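## Task

Sound the blue bell one time only. A ring means driving its button fully down and then letting it rise fully and stay up briefly. The bells are loose on the table, so a press that shifts or tilts the bell may not be credited, yet it still counts toward the total. Any press beyond one fails; touching the button of a different bell fails; any bell left tipped over or displaced fails. The result must hold without the robot keeping anything in place.

## Robot and tools

Robot: a two-armed wheeled robot at a table. Only the left arm (7 joints) and its two-finger gripper move; base, torso, head and right arm are fixed. Knocking anything off the table, extra or wrong presses, and bells left tipped or shifted all fail a task, so press gently and straight down.

Scene frame (metres): origin is level with the table top but off the table; z = 0 is the table surface, +z up, +x across the table away from the robot, +y to the robot's left (its right side faces -y). The table's near edge is at x = 0.12. The robot faces +x within about 12 degrees. The left shoulder sits 0.46 to 0.57 m above the table and within 0.07 m of the origin seen from above. The pinch point (midway between finger pads, about 3 cm behind the fingertips) reaches at most 0.77 m from the shoulder. Fingers point along the left_pinch link's -z and open along its x.

execute_actions: argument actions is a list holding zero or one item. Empty list: nothing is sent, current state returned. An action item: {"rows": [...], "steps": n} with 1 to 15 rows and steps 1 to 15 (default 15); each control step is 1/30 s, each row is used for one step, and the final row repeats if rows run out. A wait item: {"steps": n} with n up to 300, no rows; it returns after n steps counted from the previous result, and your thinking time is included. Optional pictures (true/false) controls whether camera images come back. A refused call moves nothing.

Each row is one list of 8 numbers, each within [-1, 1], for the single left arm: seven joint numbers in the order shoulder pitch, shoulder roll, shoulder yaw, elbow, forearm roll, wrist pitch, hand roll, then the gripper. The joint numbers are offsets, not targets: they are added to the joint angles reported in the most recent result that listed them (before any such result in a scene, or for later calls within one reply, the base is the arm's angles when the action begins). They are not relative to the previous row. Scale: 1.0 equals 1.531 rad. Joint ranges in rad: shoulder pitch -2.356..2.356, shoulder roll 0.000..3.142, shoulder yaw -2.094..2.094, elbow -2.618..0.010, forearm roll -3.142..3.142, wrist pitch -1.571..1.920, hand roll -2.705..2.705. A call that pushes a joint more than 0.013 rad outside its range is refused; true ends may differ by up to 0.013 rad, and a request beyond the true end is clipped there, possibly with a "joint sent to its limit" line (which can refer to an earlier action). An all-zero row is not a pause: it steers back to the base angles. The gripper number is absolute: +1 fully open, -1 closed; a full close needs about 0.5 s.

Motion limits: each step a joint's target stays within 0.117 rad of its measured angle, and targets are scaled back if they would move the gripper more than 70 mm from where it is, so big moves take several calls. Between calls the arm keeps heading for the last row sent until it nearly stops or a step is HELD; after that only a new action makes it move or press further.

Result lines: Joint positions lists the seven joint angles (rad) then each finger's slide (m, 0.000 closed, 0.050 open). grip_measured is the finger opening on the command scale, with a fixed bias up to 0.020. HELD marks steps where your row was partly or wholly not sent. "joint command not followed" means a clearance check altered or blocked targets. If contact torque reaches a joint's load limit (N m: shoulders 65.1 each, elbow 33.4, forearm roll, wrist pitch and hand roll 23.2 each) the arm halts 10 s and drops the rest of the call: a sign you pushed too hard. MOTOR HOT appears from 65 °C; at 80 °C an OVER-TEMPERATURE FAULT brakes the arm until it cools. Avoid all such stops, and prefer smooth, low-effort motion.

Cameras: cam_head, cam_held_wrist, cam_high, cam_low, cam_wrist, each 672x504, returned in that order. Calibration (intrinsics K, distortion, T_world_to_cam in the scene frame) is given for cam_head, cam_high and cam_low; the wrist camera poses are not given. Use them to locate bells and buttons.

zoom_image: camera (one of the five names) and region [x0, y0, x1, y1] in that camera's pixels, (0,0) top-left, at most 504 by 504; gives a closer look at the latest image.

read_manual: optional section ("licences"); returns licence text only, no motion.

finished_scene: scene (1 or 2) ends that scene irreversibly, grades it and starts the next; its result states the next task. Finish with the arm clear of the bells so nothing depends on it. Replying without a tool call ends everything.

Suggested order: look, locate the target bell, move the fingertip above its button, lower gently until the button bottoms out, lift clear and pause, repeat only as many times as required, retreat, then end the scene.

Each tool is called after "Request:" in YAML: its name, and indented under it one key for each argument.

## Session

Request:
execute_actions:
  actions: []

Scene clock: 0.00 s of 5100.00 s.
grip_measured=+1.00
Joint positions: [-0.954  0.729 -0.291 -1.317 -0.794 -0.318 -0.504  0.05   0.05 ]
Motor temperatures (°C, as the motors report them): [34 32 33 37 34 37 38]

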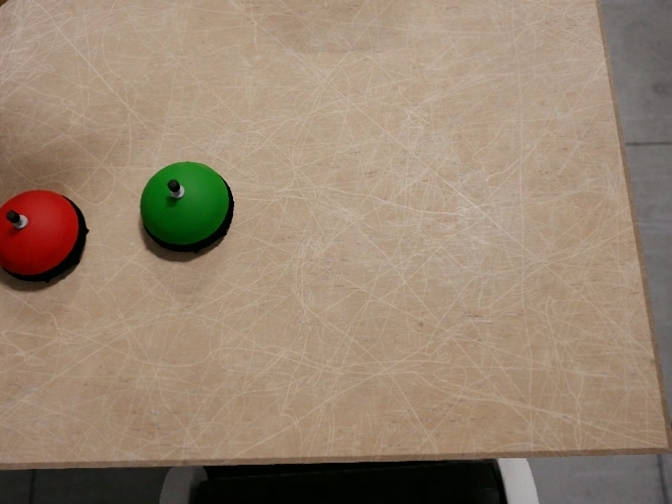

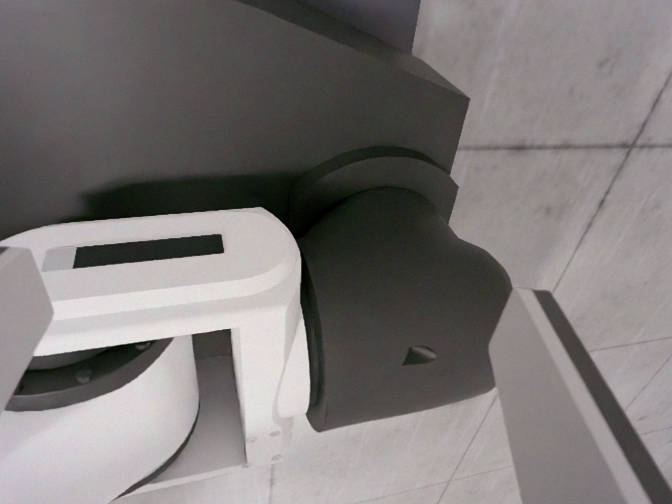

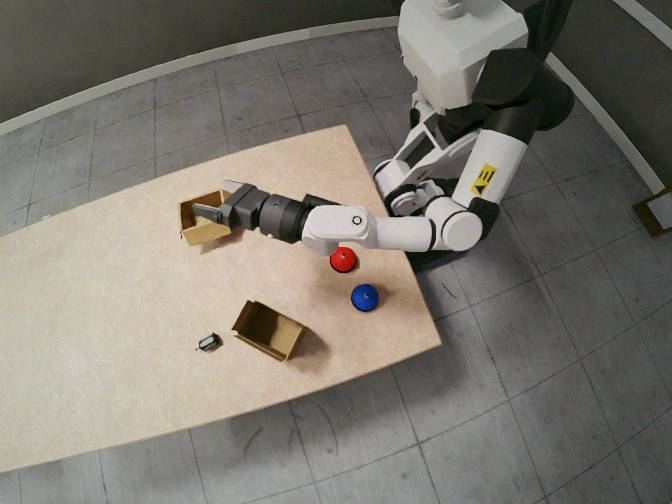

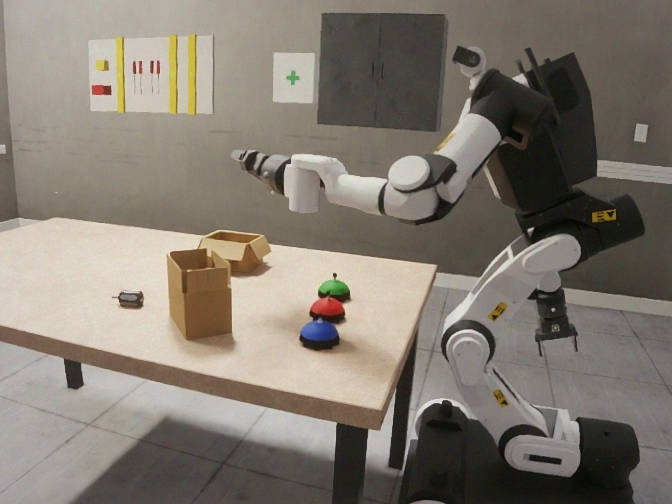

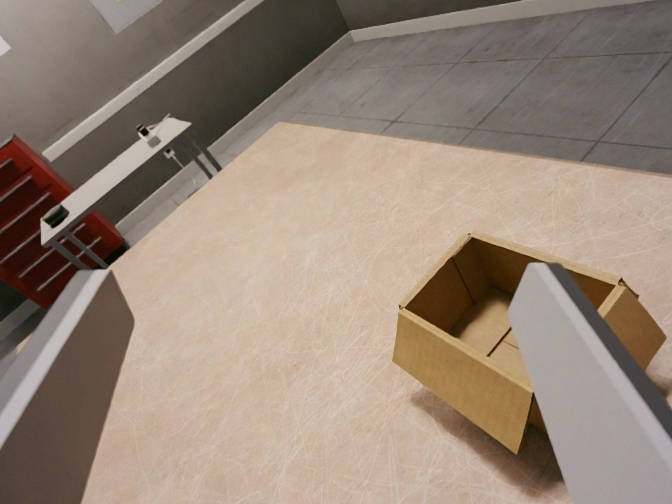

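Request:
execute_actions:
  actions:
    - {"rows":[[0.183,-0.364,0.676,-0.419,0.519,1,0.329,-1]]}
  pictures: false

Request:
execute_actions:
  actions:
    - {"steps":30}

Scene clock: 10.23 s of 5100.00 s.
grip_measured=-0.98
Joint positions: [-0.673  0.172  0.743 -1.959 -0.     1.193 -0.001  0.001  0.001]
Motor temperatures (°C, as the motors report them): [34 32 33 37 34 37 38]
Steps of this call (steps 1 to 90: nothing new was sent; then 6.73 s passed at rest; steps 91 to 105: all 15 steps of this action). Readings (joint positions):
91: [-0.869 0.646 -0.198 -1.402 -0.703 -0.227 -0.413 0.047 0.047]
92: [-0.776 0.551 -0.104 -1.495 -0.607 -0.131 -0.317 0.044 0.044]
94: [-0.657 0.356 0.090 -1.674 -0.410 0.067 -0.119 0.037 0.037]
98: [-0.671 0.172 0.487 -1.966 -0.013 0.473 -0.002 0.024 0.024]
105: the state above

Scene clock: 11.23 s of 5100.00 s.
grip_measured=-1.00
Joint positions: [-0.673  0.172  0.743 -1.958  0.     1.212 -0.001  0.     0.   ]
Motor temperatures (°C, as the motors report them): [34 32 33 37 34 37 38]
Steps of this call (steps 1 to 30: the robot went on to your last target). Readings (joint positions):
1: [-0.673 0.172 0.743 -1.958 0.000 1.212 -0.001 0.000 0.000]
2: [-0.673 0.172 0.743 -1.958 0.000 1.212 -0.001 0.000 0.000]
4: [-0.673 0.172 0.743 -1.958 0.000 1.212 -0.001 0.000 0.000]
8: [-0.673 0.172 0.743 -1.958 0.000 1.212 -0.001 0.000 0.000]
30: the state above
The arm was judged still, so your last target was given up. Only a new action makes it travel on or press farther. Fingers that are still opening or closing keep moving.

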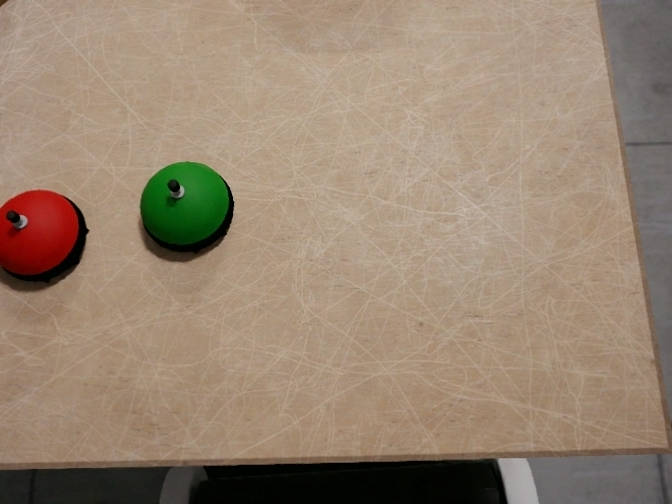

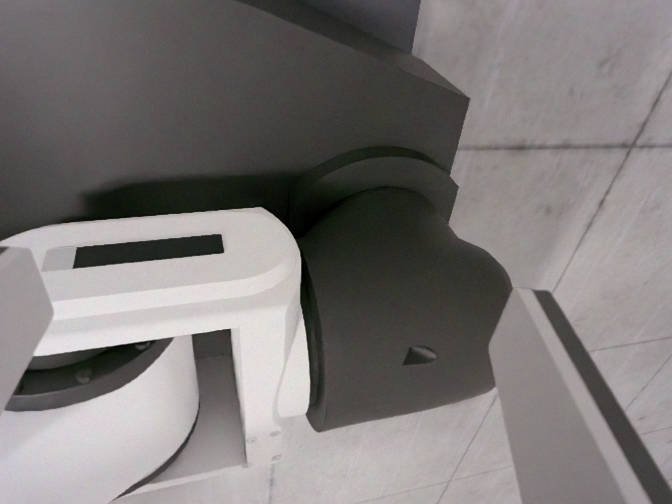

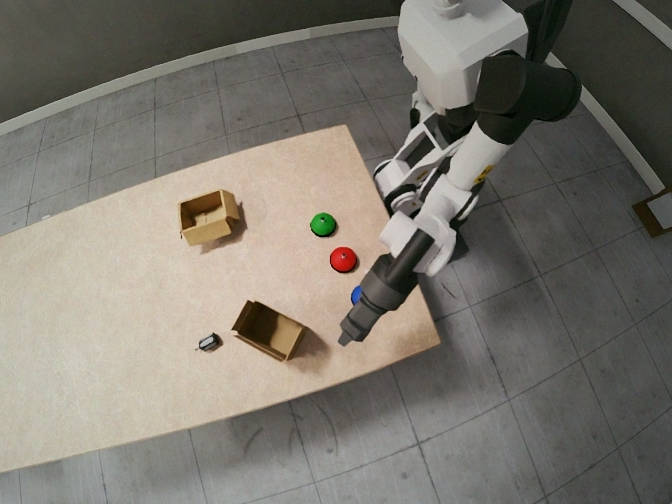

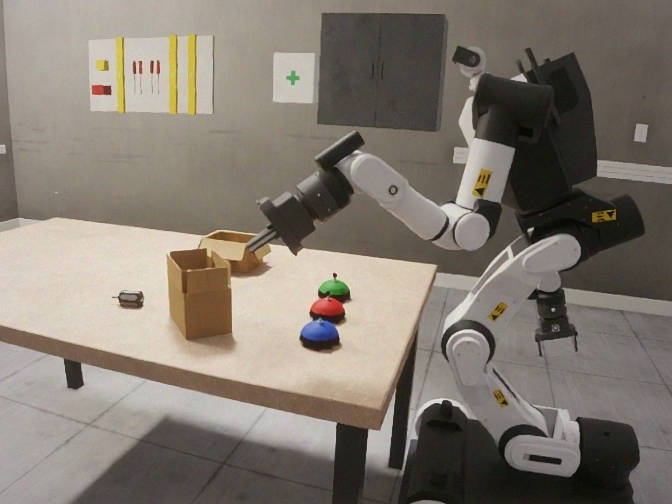

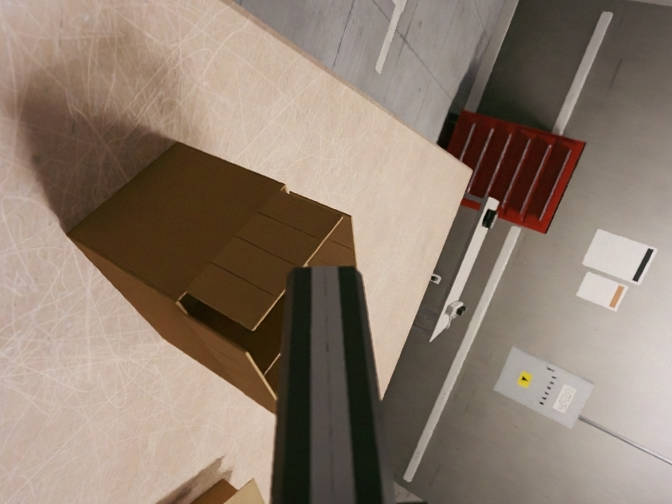

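Request:
execute_actions:
  actions:
    - {"rows":[[0,0,-0.04,0,0,0.43,0,-1]]}

Request:
zoom_image:
  camera: "cam_low"
  region: [260,250,400,355]

Scene clock: 12.73 s of 5100.00 s.
grip_measured=-1.00
Joint positions: [-0.673  0.172  0.682 -1.958  0.     1.87  -0.001  0.     0.   ]
Motor temperatures (°C, as the motors report them): [34 32 33 37 34 37 38]
Steps of this call (steps 1 to 30: nothing new was sent; steps 31 to 45: all 15 steps of this action). Readings (joint positions):
31: [-0.673 0.173 0.692 -1.958 -0.000 1.304 -0.001 0.000 0.000]
32: [-0.673 0.172 0.682 -1.958 0.000 1.400 -0.001 0.000 0.000]
34: [-0.673 0.172 0.682 -1.958 0.000 1.598 -0.001 0.000 0.000]
38: [-0.673 0.172 0.682 -1.958 0.000 1.869 -0.001 0.000 0.000]
45: the state above

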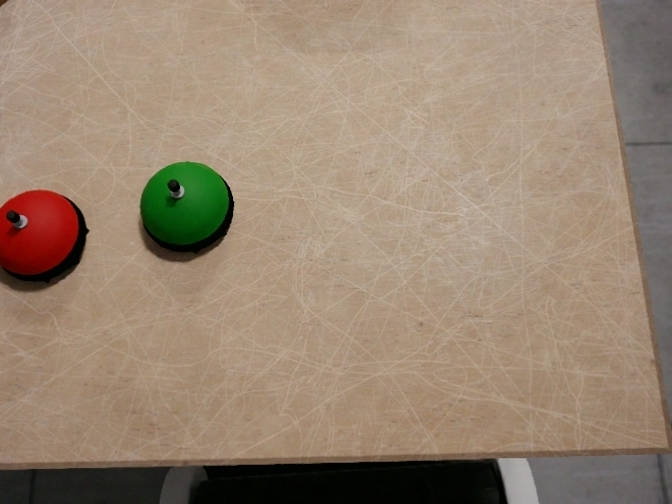

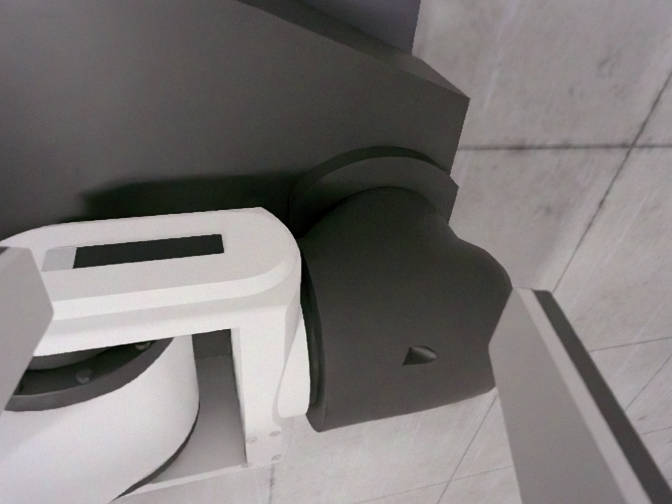

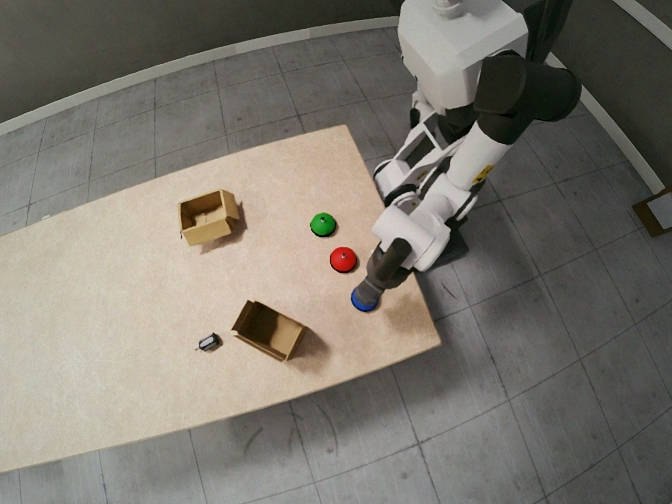

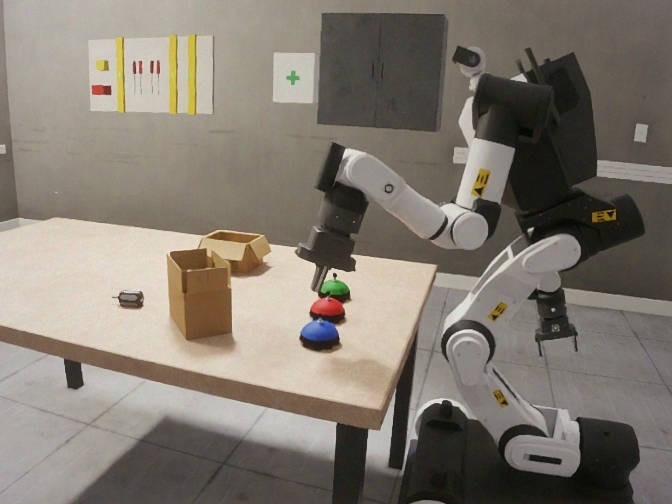

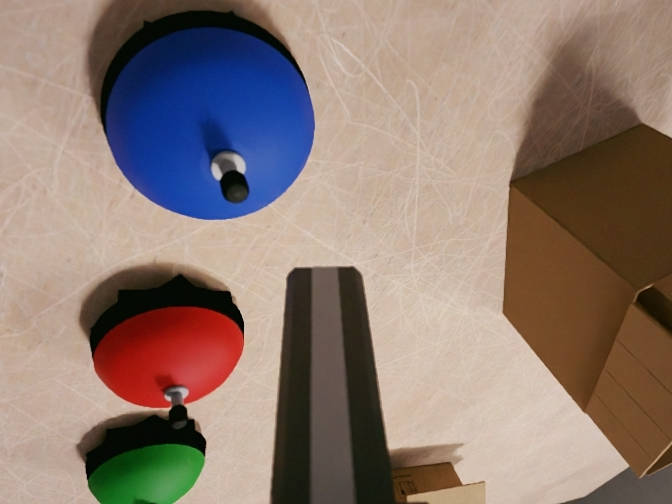

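Region (260, 250, 400, 355) of cam_low's 672x504 image, scaled by 3.600, with more detail than that image has; it fills the top 378 rows of this view, and the rest is white.

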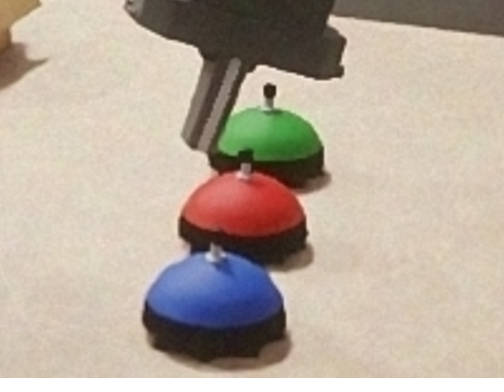

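Request:
execute_actions:
  actions:
    - {"rows":[[0,0,0,0.052,0,0.008,0,-1]],"steps":8}

Request:
zoom_image:
  camera: "cam_low"
  region: [260,250,400,355]

Scene clock: 13.90 s of 5100.00 s.
grip_measured=-1.00
Joint positions: [-0.673  0.171  0.682 -1.876  0.     1.883 -0.001  0.     0.   ]
Motor temperatures (°C, as the motors report them): [34 32 33 37 34 37 38]
Steps of this call (steps 1 to 15: the robot went on to your last target; steps 16 to 27: nothing new was sent; steps 28 to 35: all 8 steps of this action). Readings (joint positions):
28: [-0.674 0.172 0.682 -1.898 0.000 1.881 -0.001 0.000 0.000]
29: [-0.672 0.171 0.682 -1.866 0.000 1.883 -0.001 0.000 0.000]
31: [-0.673 0.171 0.682 -1.872 0.000 1.883 -0.001 0.000 0.000]
35: the state above

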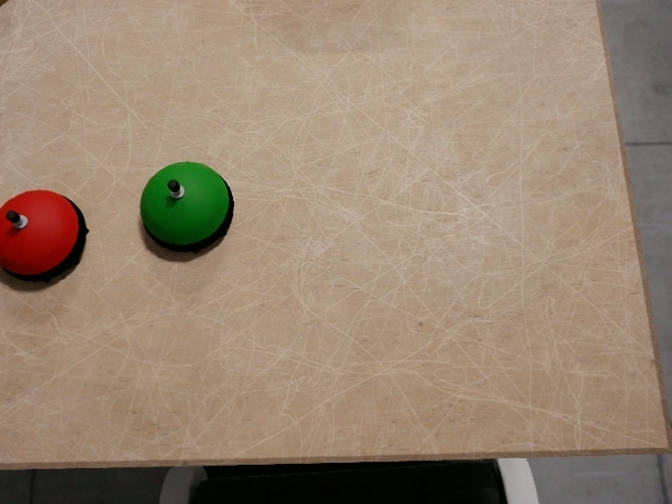

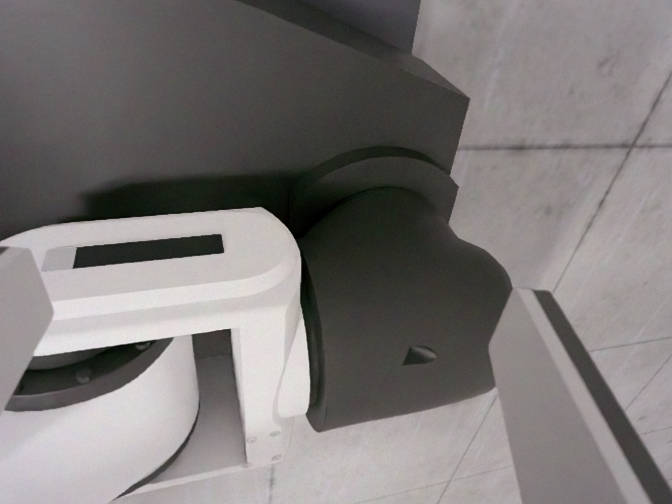

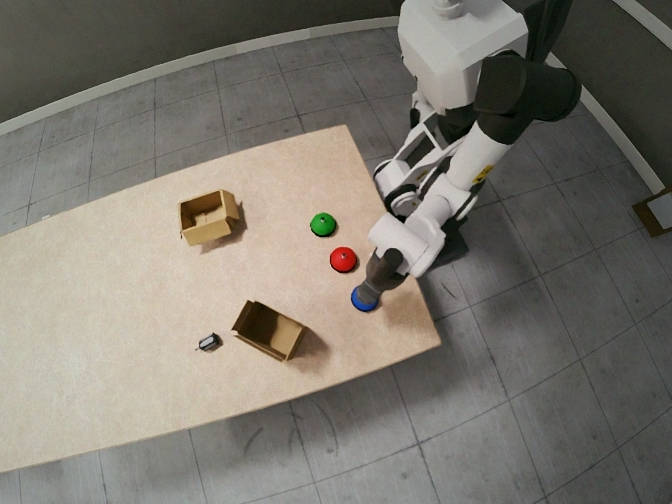

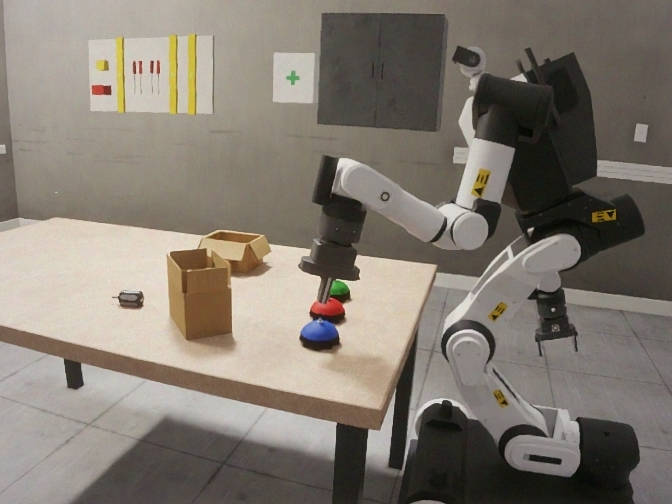

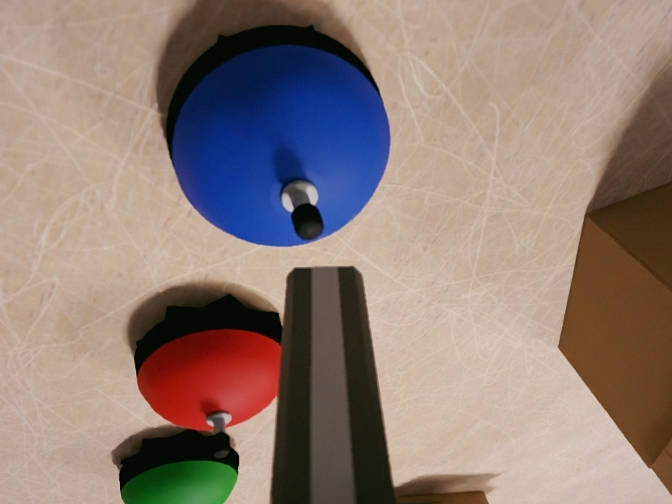

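Region (260, 250, 400, 355) of cam_low's 672x504 image, scaled by 3.600, with more detail than that image has; it fills the top 378 rows of this view, and the rest is white.

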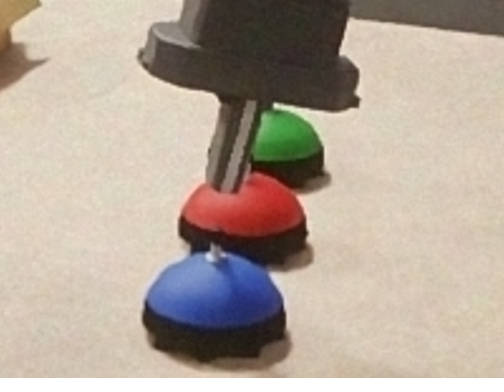

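Request:
execute_actions:
  actions:
    - {"rows":[[0,0,0,0.015,0,-0.01,0,-1],[0,0,0,0.034,0,-0.023,0,-1]],"steps":8}

Request:
zoom_image:
  camera: "cam_low"
  region: [285,280,355,332]

Scene clock: 21.57 s of 5100.00 s.
grip_measured=-1.00
Joint positions: [-0.672  0.171  0.682 -1.824  0.     1.847 -0.001  0.     0.   ]
Motor temperatures (°C, as the motors report them): [34 32 33 37 34 37 38]
Steps of this call (steps 1 to 15: the robot went on to your last target; steps 16 to 90: nothing new was sent; then 4.40 s passed at rest; steps 91 to 98: all 8 steps of this action). Readings (joint positions):
91: [-0.673 0.171 0.682 -1.857 0.000 1.869 -0.001 0.000 0.000]
92: [-0.673 0.171 0.682 -1.828 0.000 1.850 -0.001 0.000 0.000]
94: [-0.672 0.171 0.682 -1.823 0.000 1.847 -0.001 0.000 0.000]
98: the state above

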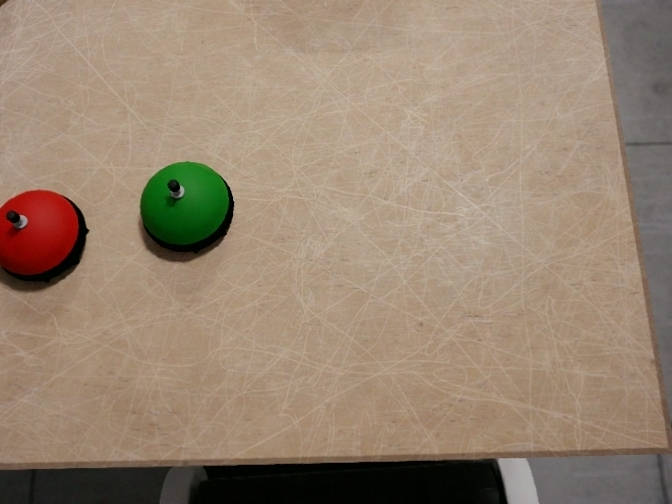

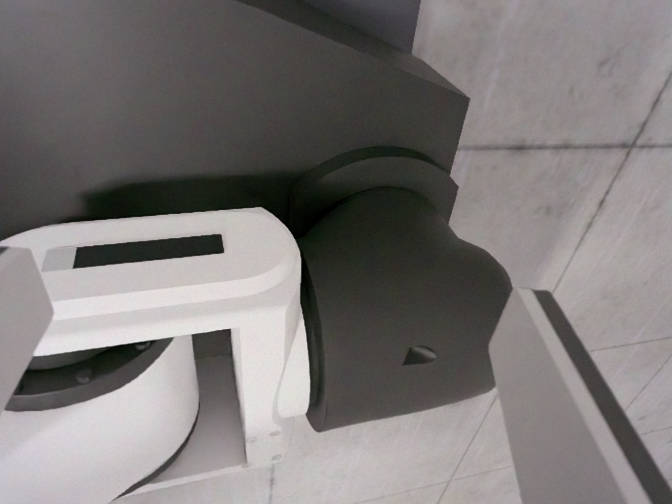

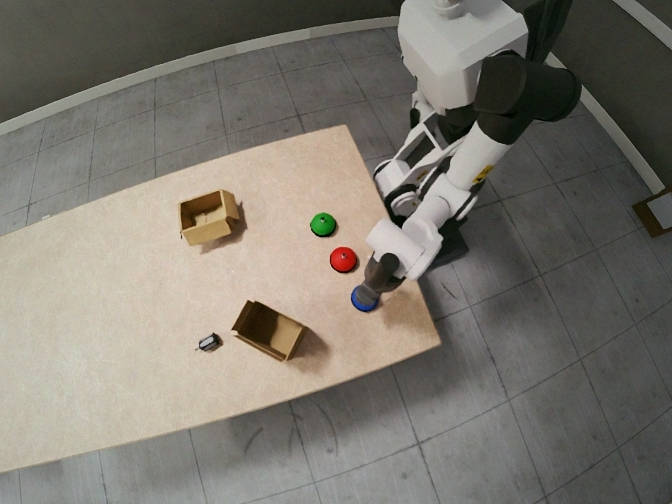

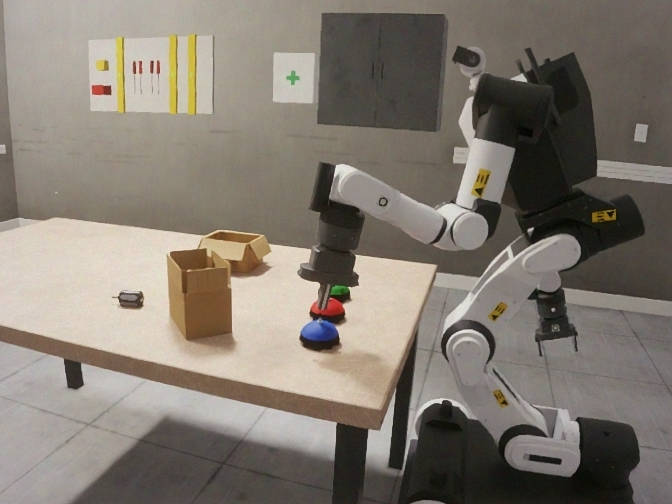

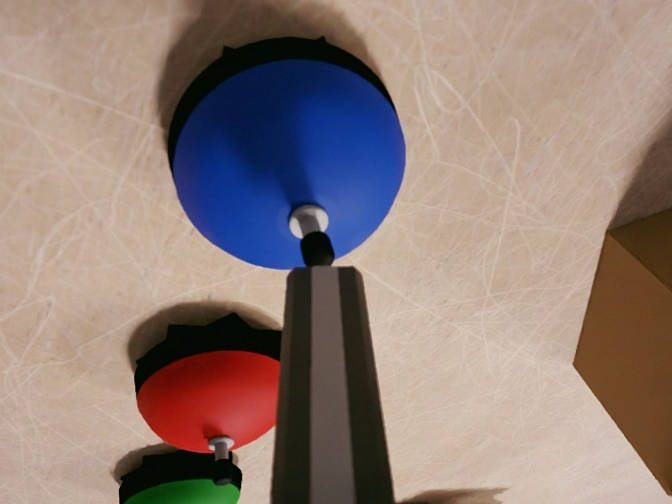

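Region (285, 280, 355, 332) of cam_low's 672x504 image, scaled by 7.200, with more detail than that image has; it fills the top 374 rows of this view, and the rest is white.

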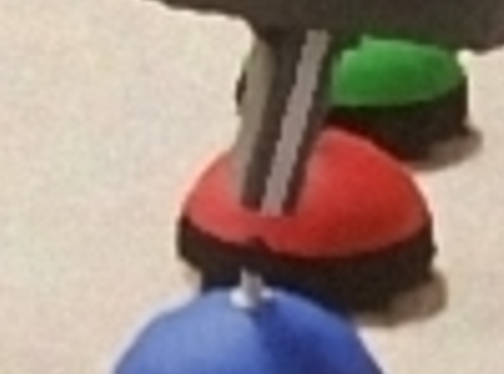

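Request:
execute_actions:
  actions:
    - {"rows":[[0,0,0,0.006,0,-0.004,0,-1],[0,0,0,0.012,0,-0.009,0,-1],[0,0,0,0.018,0,-0.013,0,-1],[0,0,0,0.022,0,-0.016,0,-1],[0,0,0,0.026,0,-0.019,0,-1],[0,0,0,0.03,0,-0.022,0,-1],[0,0,0,0.034,0,-0.025,0,-1],[0,0,0,0.038,0,-0.028,0,-1],[0,0,0,0.042,0,-0.031,0,-1],[0,0,0,0.046,0,-0.034,0,-1]]}

Request:
zoom_image:
  camera: "cam_low"
  region: [285,280,355,332]

Scene clock: 23.83 s of 5100.00 s.
grip_measured=-0.99
Joint positions: [-0.675  0.173  0.682 -1.758  0.     1.797 -0.001  0.     0.   ]
Motor temperatures (°C, as the motors report them): [34 32 33 37 34 37 38]
Steps of this call (steps 1 to 15: the robot went on to your last target; steps 16 to 53: nothing new was sent; steps 54 to 68: all 15 steps of this action). Readings (joint positions):
54: [-0.672 0.171 0.682 -1.816 0.000 1.842 -0.001 0.000 0.000]
55: [-0.672 0.171 0.682 -1.807 0.000 1.835 -0.001 0.000 0.000]
57: [-0.672 0.171 0.682 -1.791 0.000 1.824 -0.001 0.000 0.000]
61: [-0.672 0.171 0.682 -1.767 0.000 1.805 -0.001 0.000 0.000]
68: the state above

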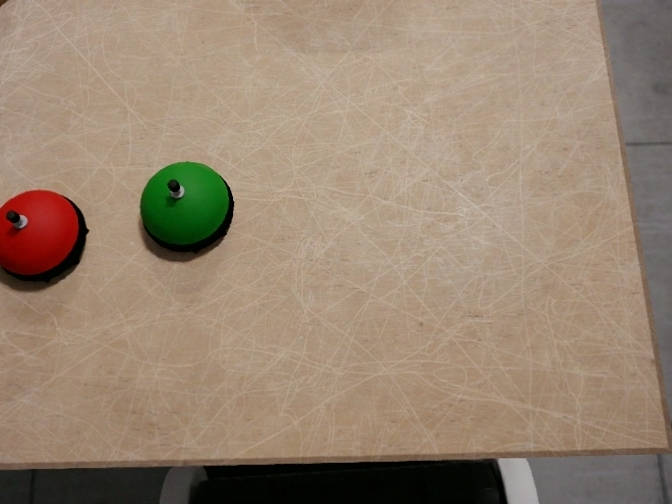

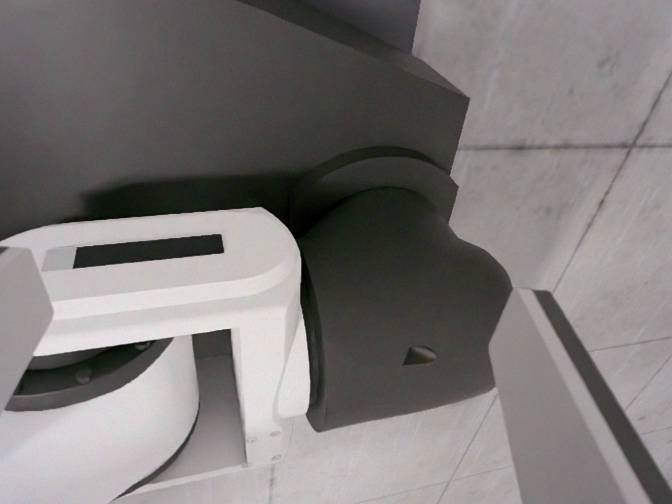

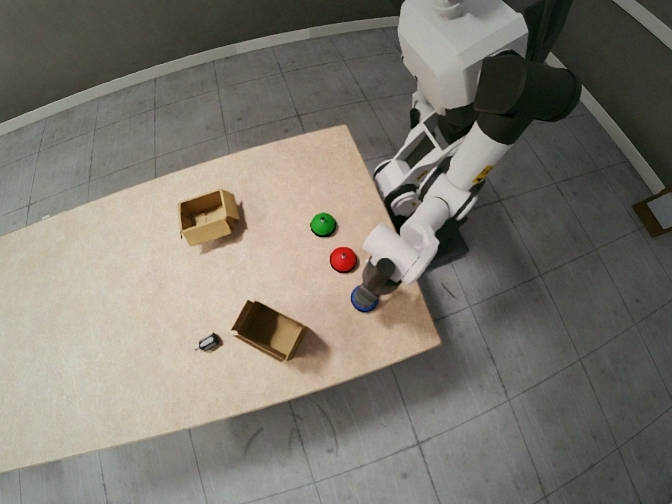

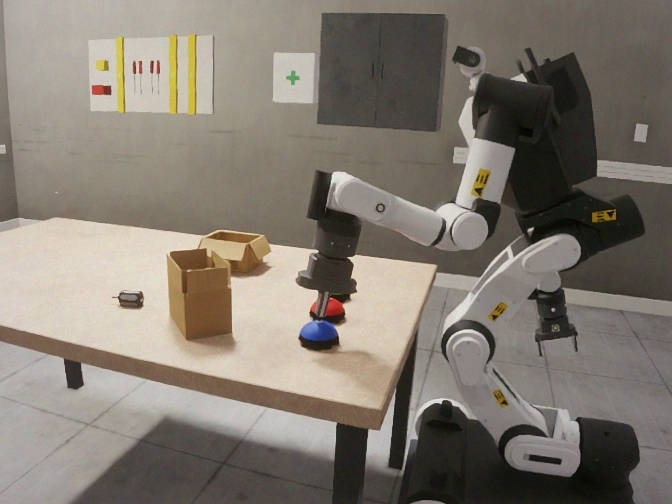

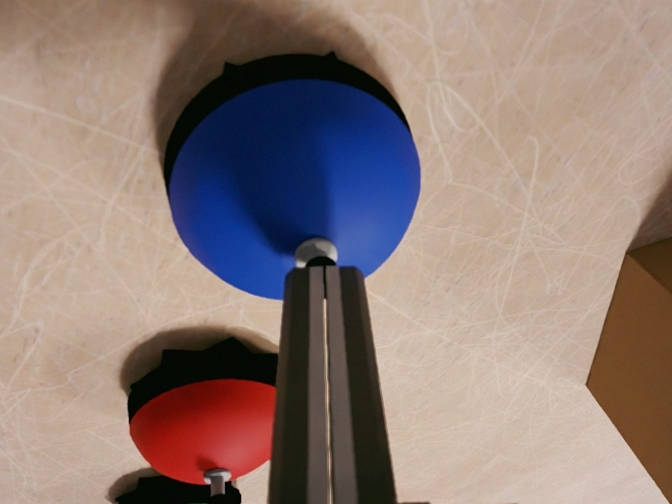

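Region (285, 280, 355, 332) of cam_low's 672x504 image, scaled by 7.200, with more detail than that image has; it fills the top 374 rows of this view, and the rest is white.

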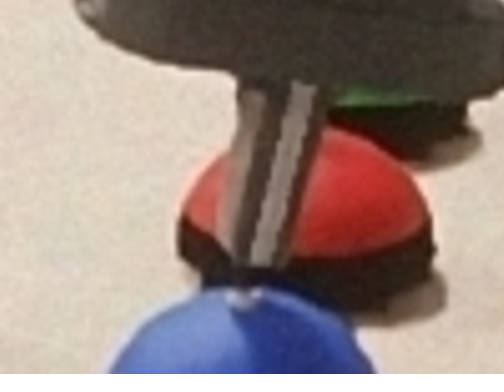

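Bottomed out.

Request:
execute_actions:
  actions:
    - {"rows":[[0,0,0,-0.02,0,0.014,0,-1],[0,0,0,-0.04,0,0.028,0,-1],[0,0,0,-0.07,0,0.05,0,-1]]}
  pictures: false

Request:
execute_actions:
  actions:
    - {"steps":20}
  pictures: false

Request:
finished_scene:
  scene: 1

Scene clock: 25.47 s of 5100.00 s.
grip_measured=-1.00
Joint positions: [-0.675  0.174  0.682 -1.865  0.     1.873 -0.001  0.     0.   ]
Motor temperatures (°C, as the motors report them): [34 32 33 37 34 37 38]
Steps of this call (steps 1 to 15: the robot went on to your last target; steps 16 to 34: nothing new was sent; steps 35 to 49: all 15 steps of this action). Readings (joint positions):
35: [-0.676 0.174 0.682 -1.786 0.000 1.816 -0.001 0.000 0.000]
36: [-0.676 0.174 0.682 -1.816 0.000 1.837 -0.001 0.000 0.000]
38: [-0.676 0.174 0.682 -1.867 0.000 1.873 -0.001 0.000 0.000]
42: [-0.675 0.174 0.682 -1.865 0.000 1.873 -0.001 0.000 0.000]
49: the state above

Scene clock: 26.13 s of 5100.00 s.
grip_measured=-1.00
Joint positions: [-0.675  0.174  0.682 -1.865  0.     1.873 -0.001  0.     0.   ]
Motor temperatures (°C, as the motors report them): [34 32 33 37 34 37 38]
Steps of this call (steps 1 to 15: the robot went on to your last target; steps 16 to 20: nothing new was sent). Readings (joint positions):
1: [-0.675 0.174 0.682 -1.865 0.000 1.873 -0.001 0.000 0.000]
2: [-0.675 0.174 0.682 -1.865 0.000 1.873 -0.001 0.000 0.000]
4: [-0.675 0.174 0.682 -1.865 0.000 1.873 -0.001 0.000 0.000]
8: [-0.675 0.174 0.682 -1.865 0.000 1.873 -0.001 0.000 0.000]
20: the state above
The arm was judged still, so your last target was given up. Only a new action makes it travel on or press farther. Fingers that are still opening or closing keep moving.

The scene is finished: the task was done.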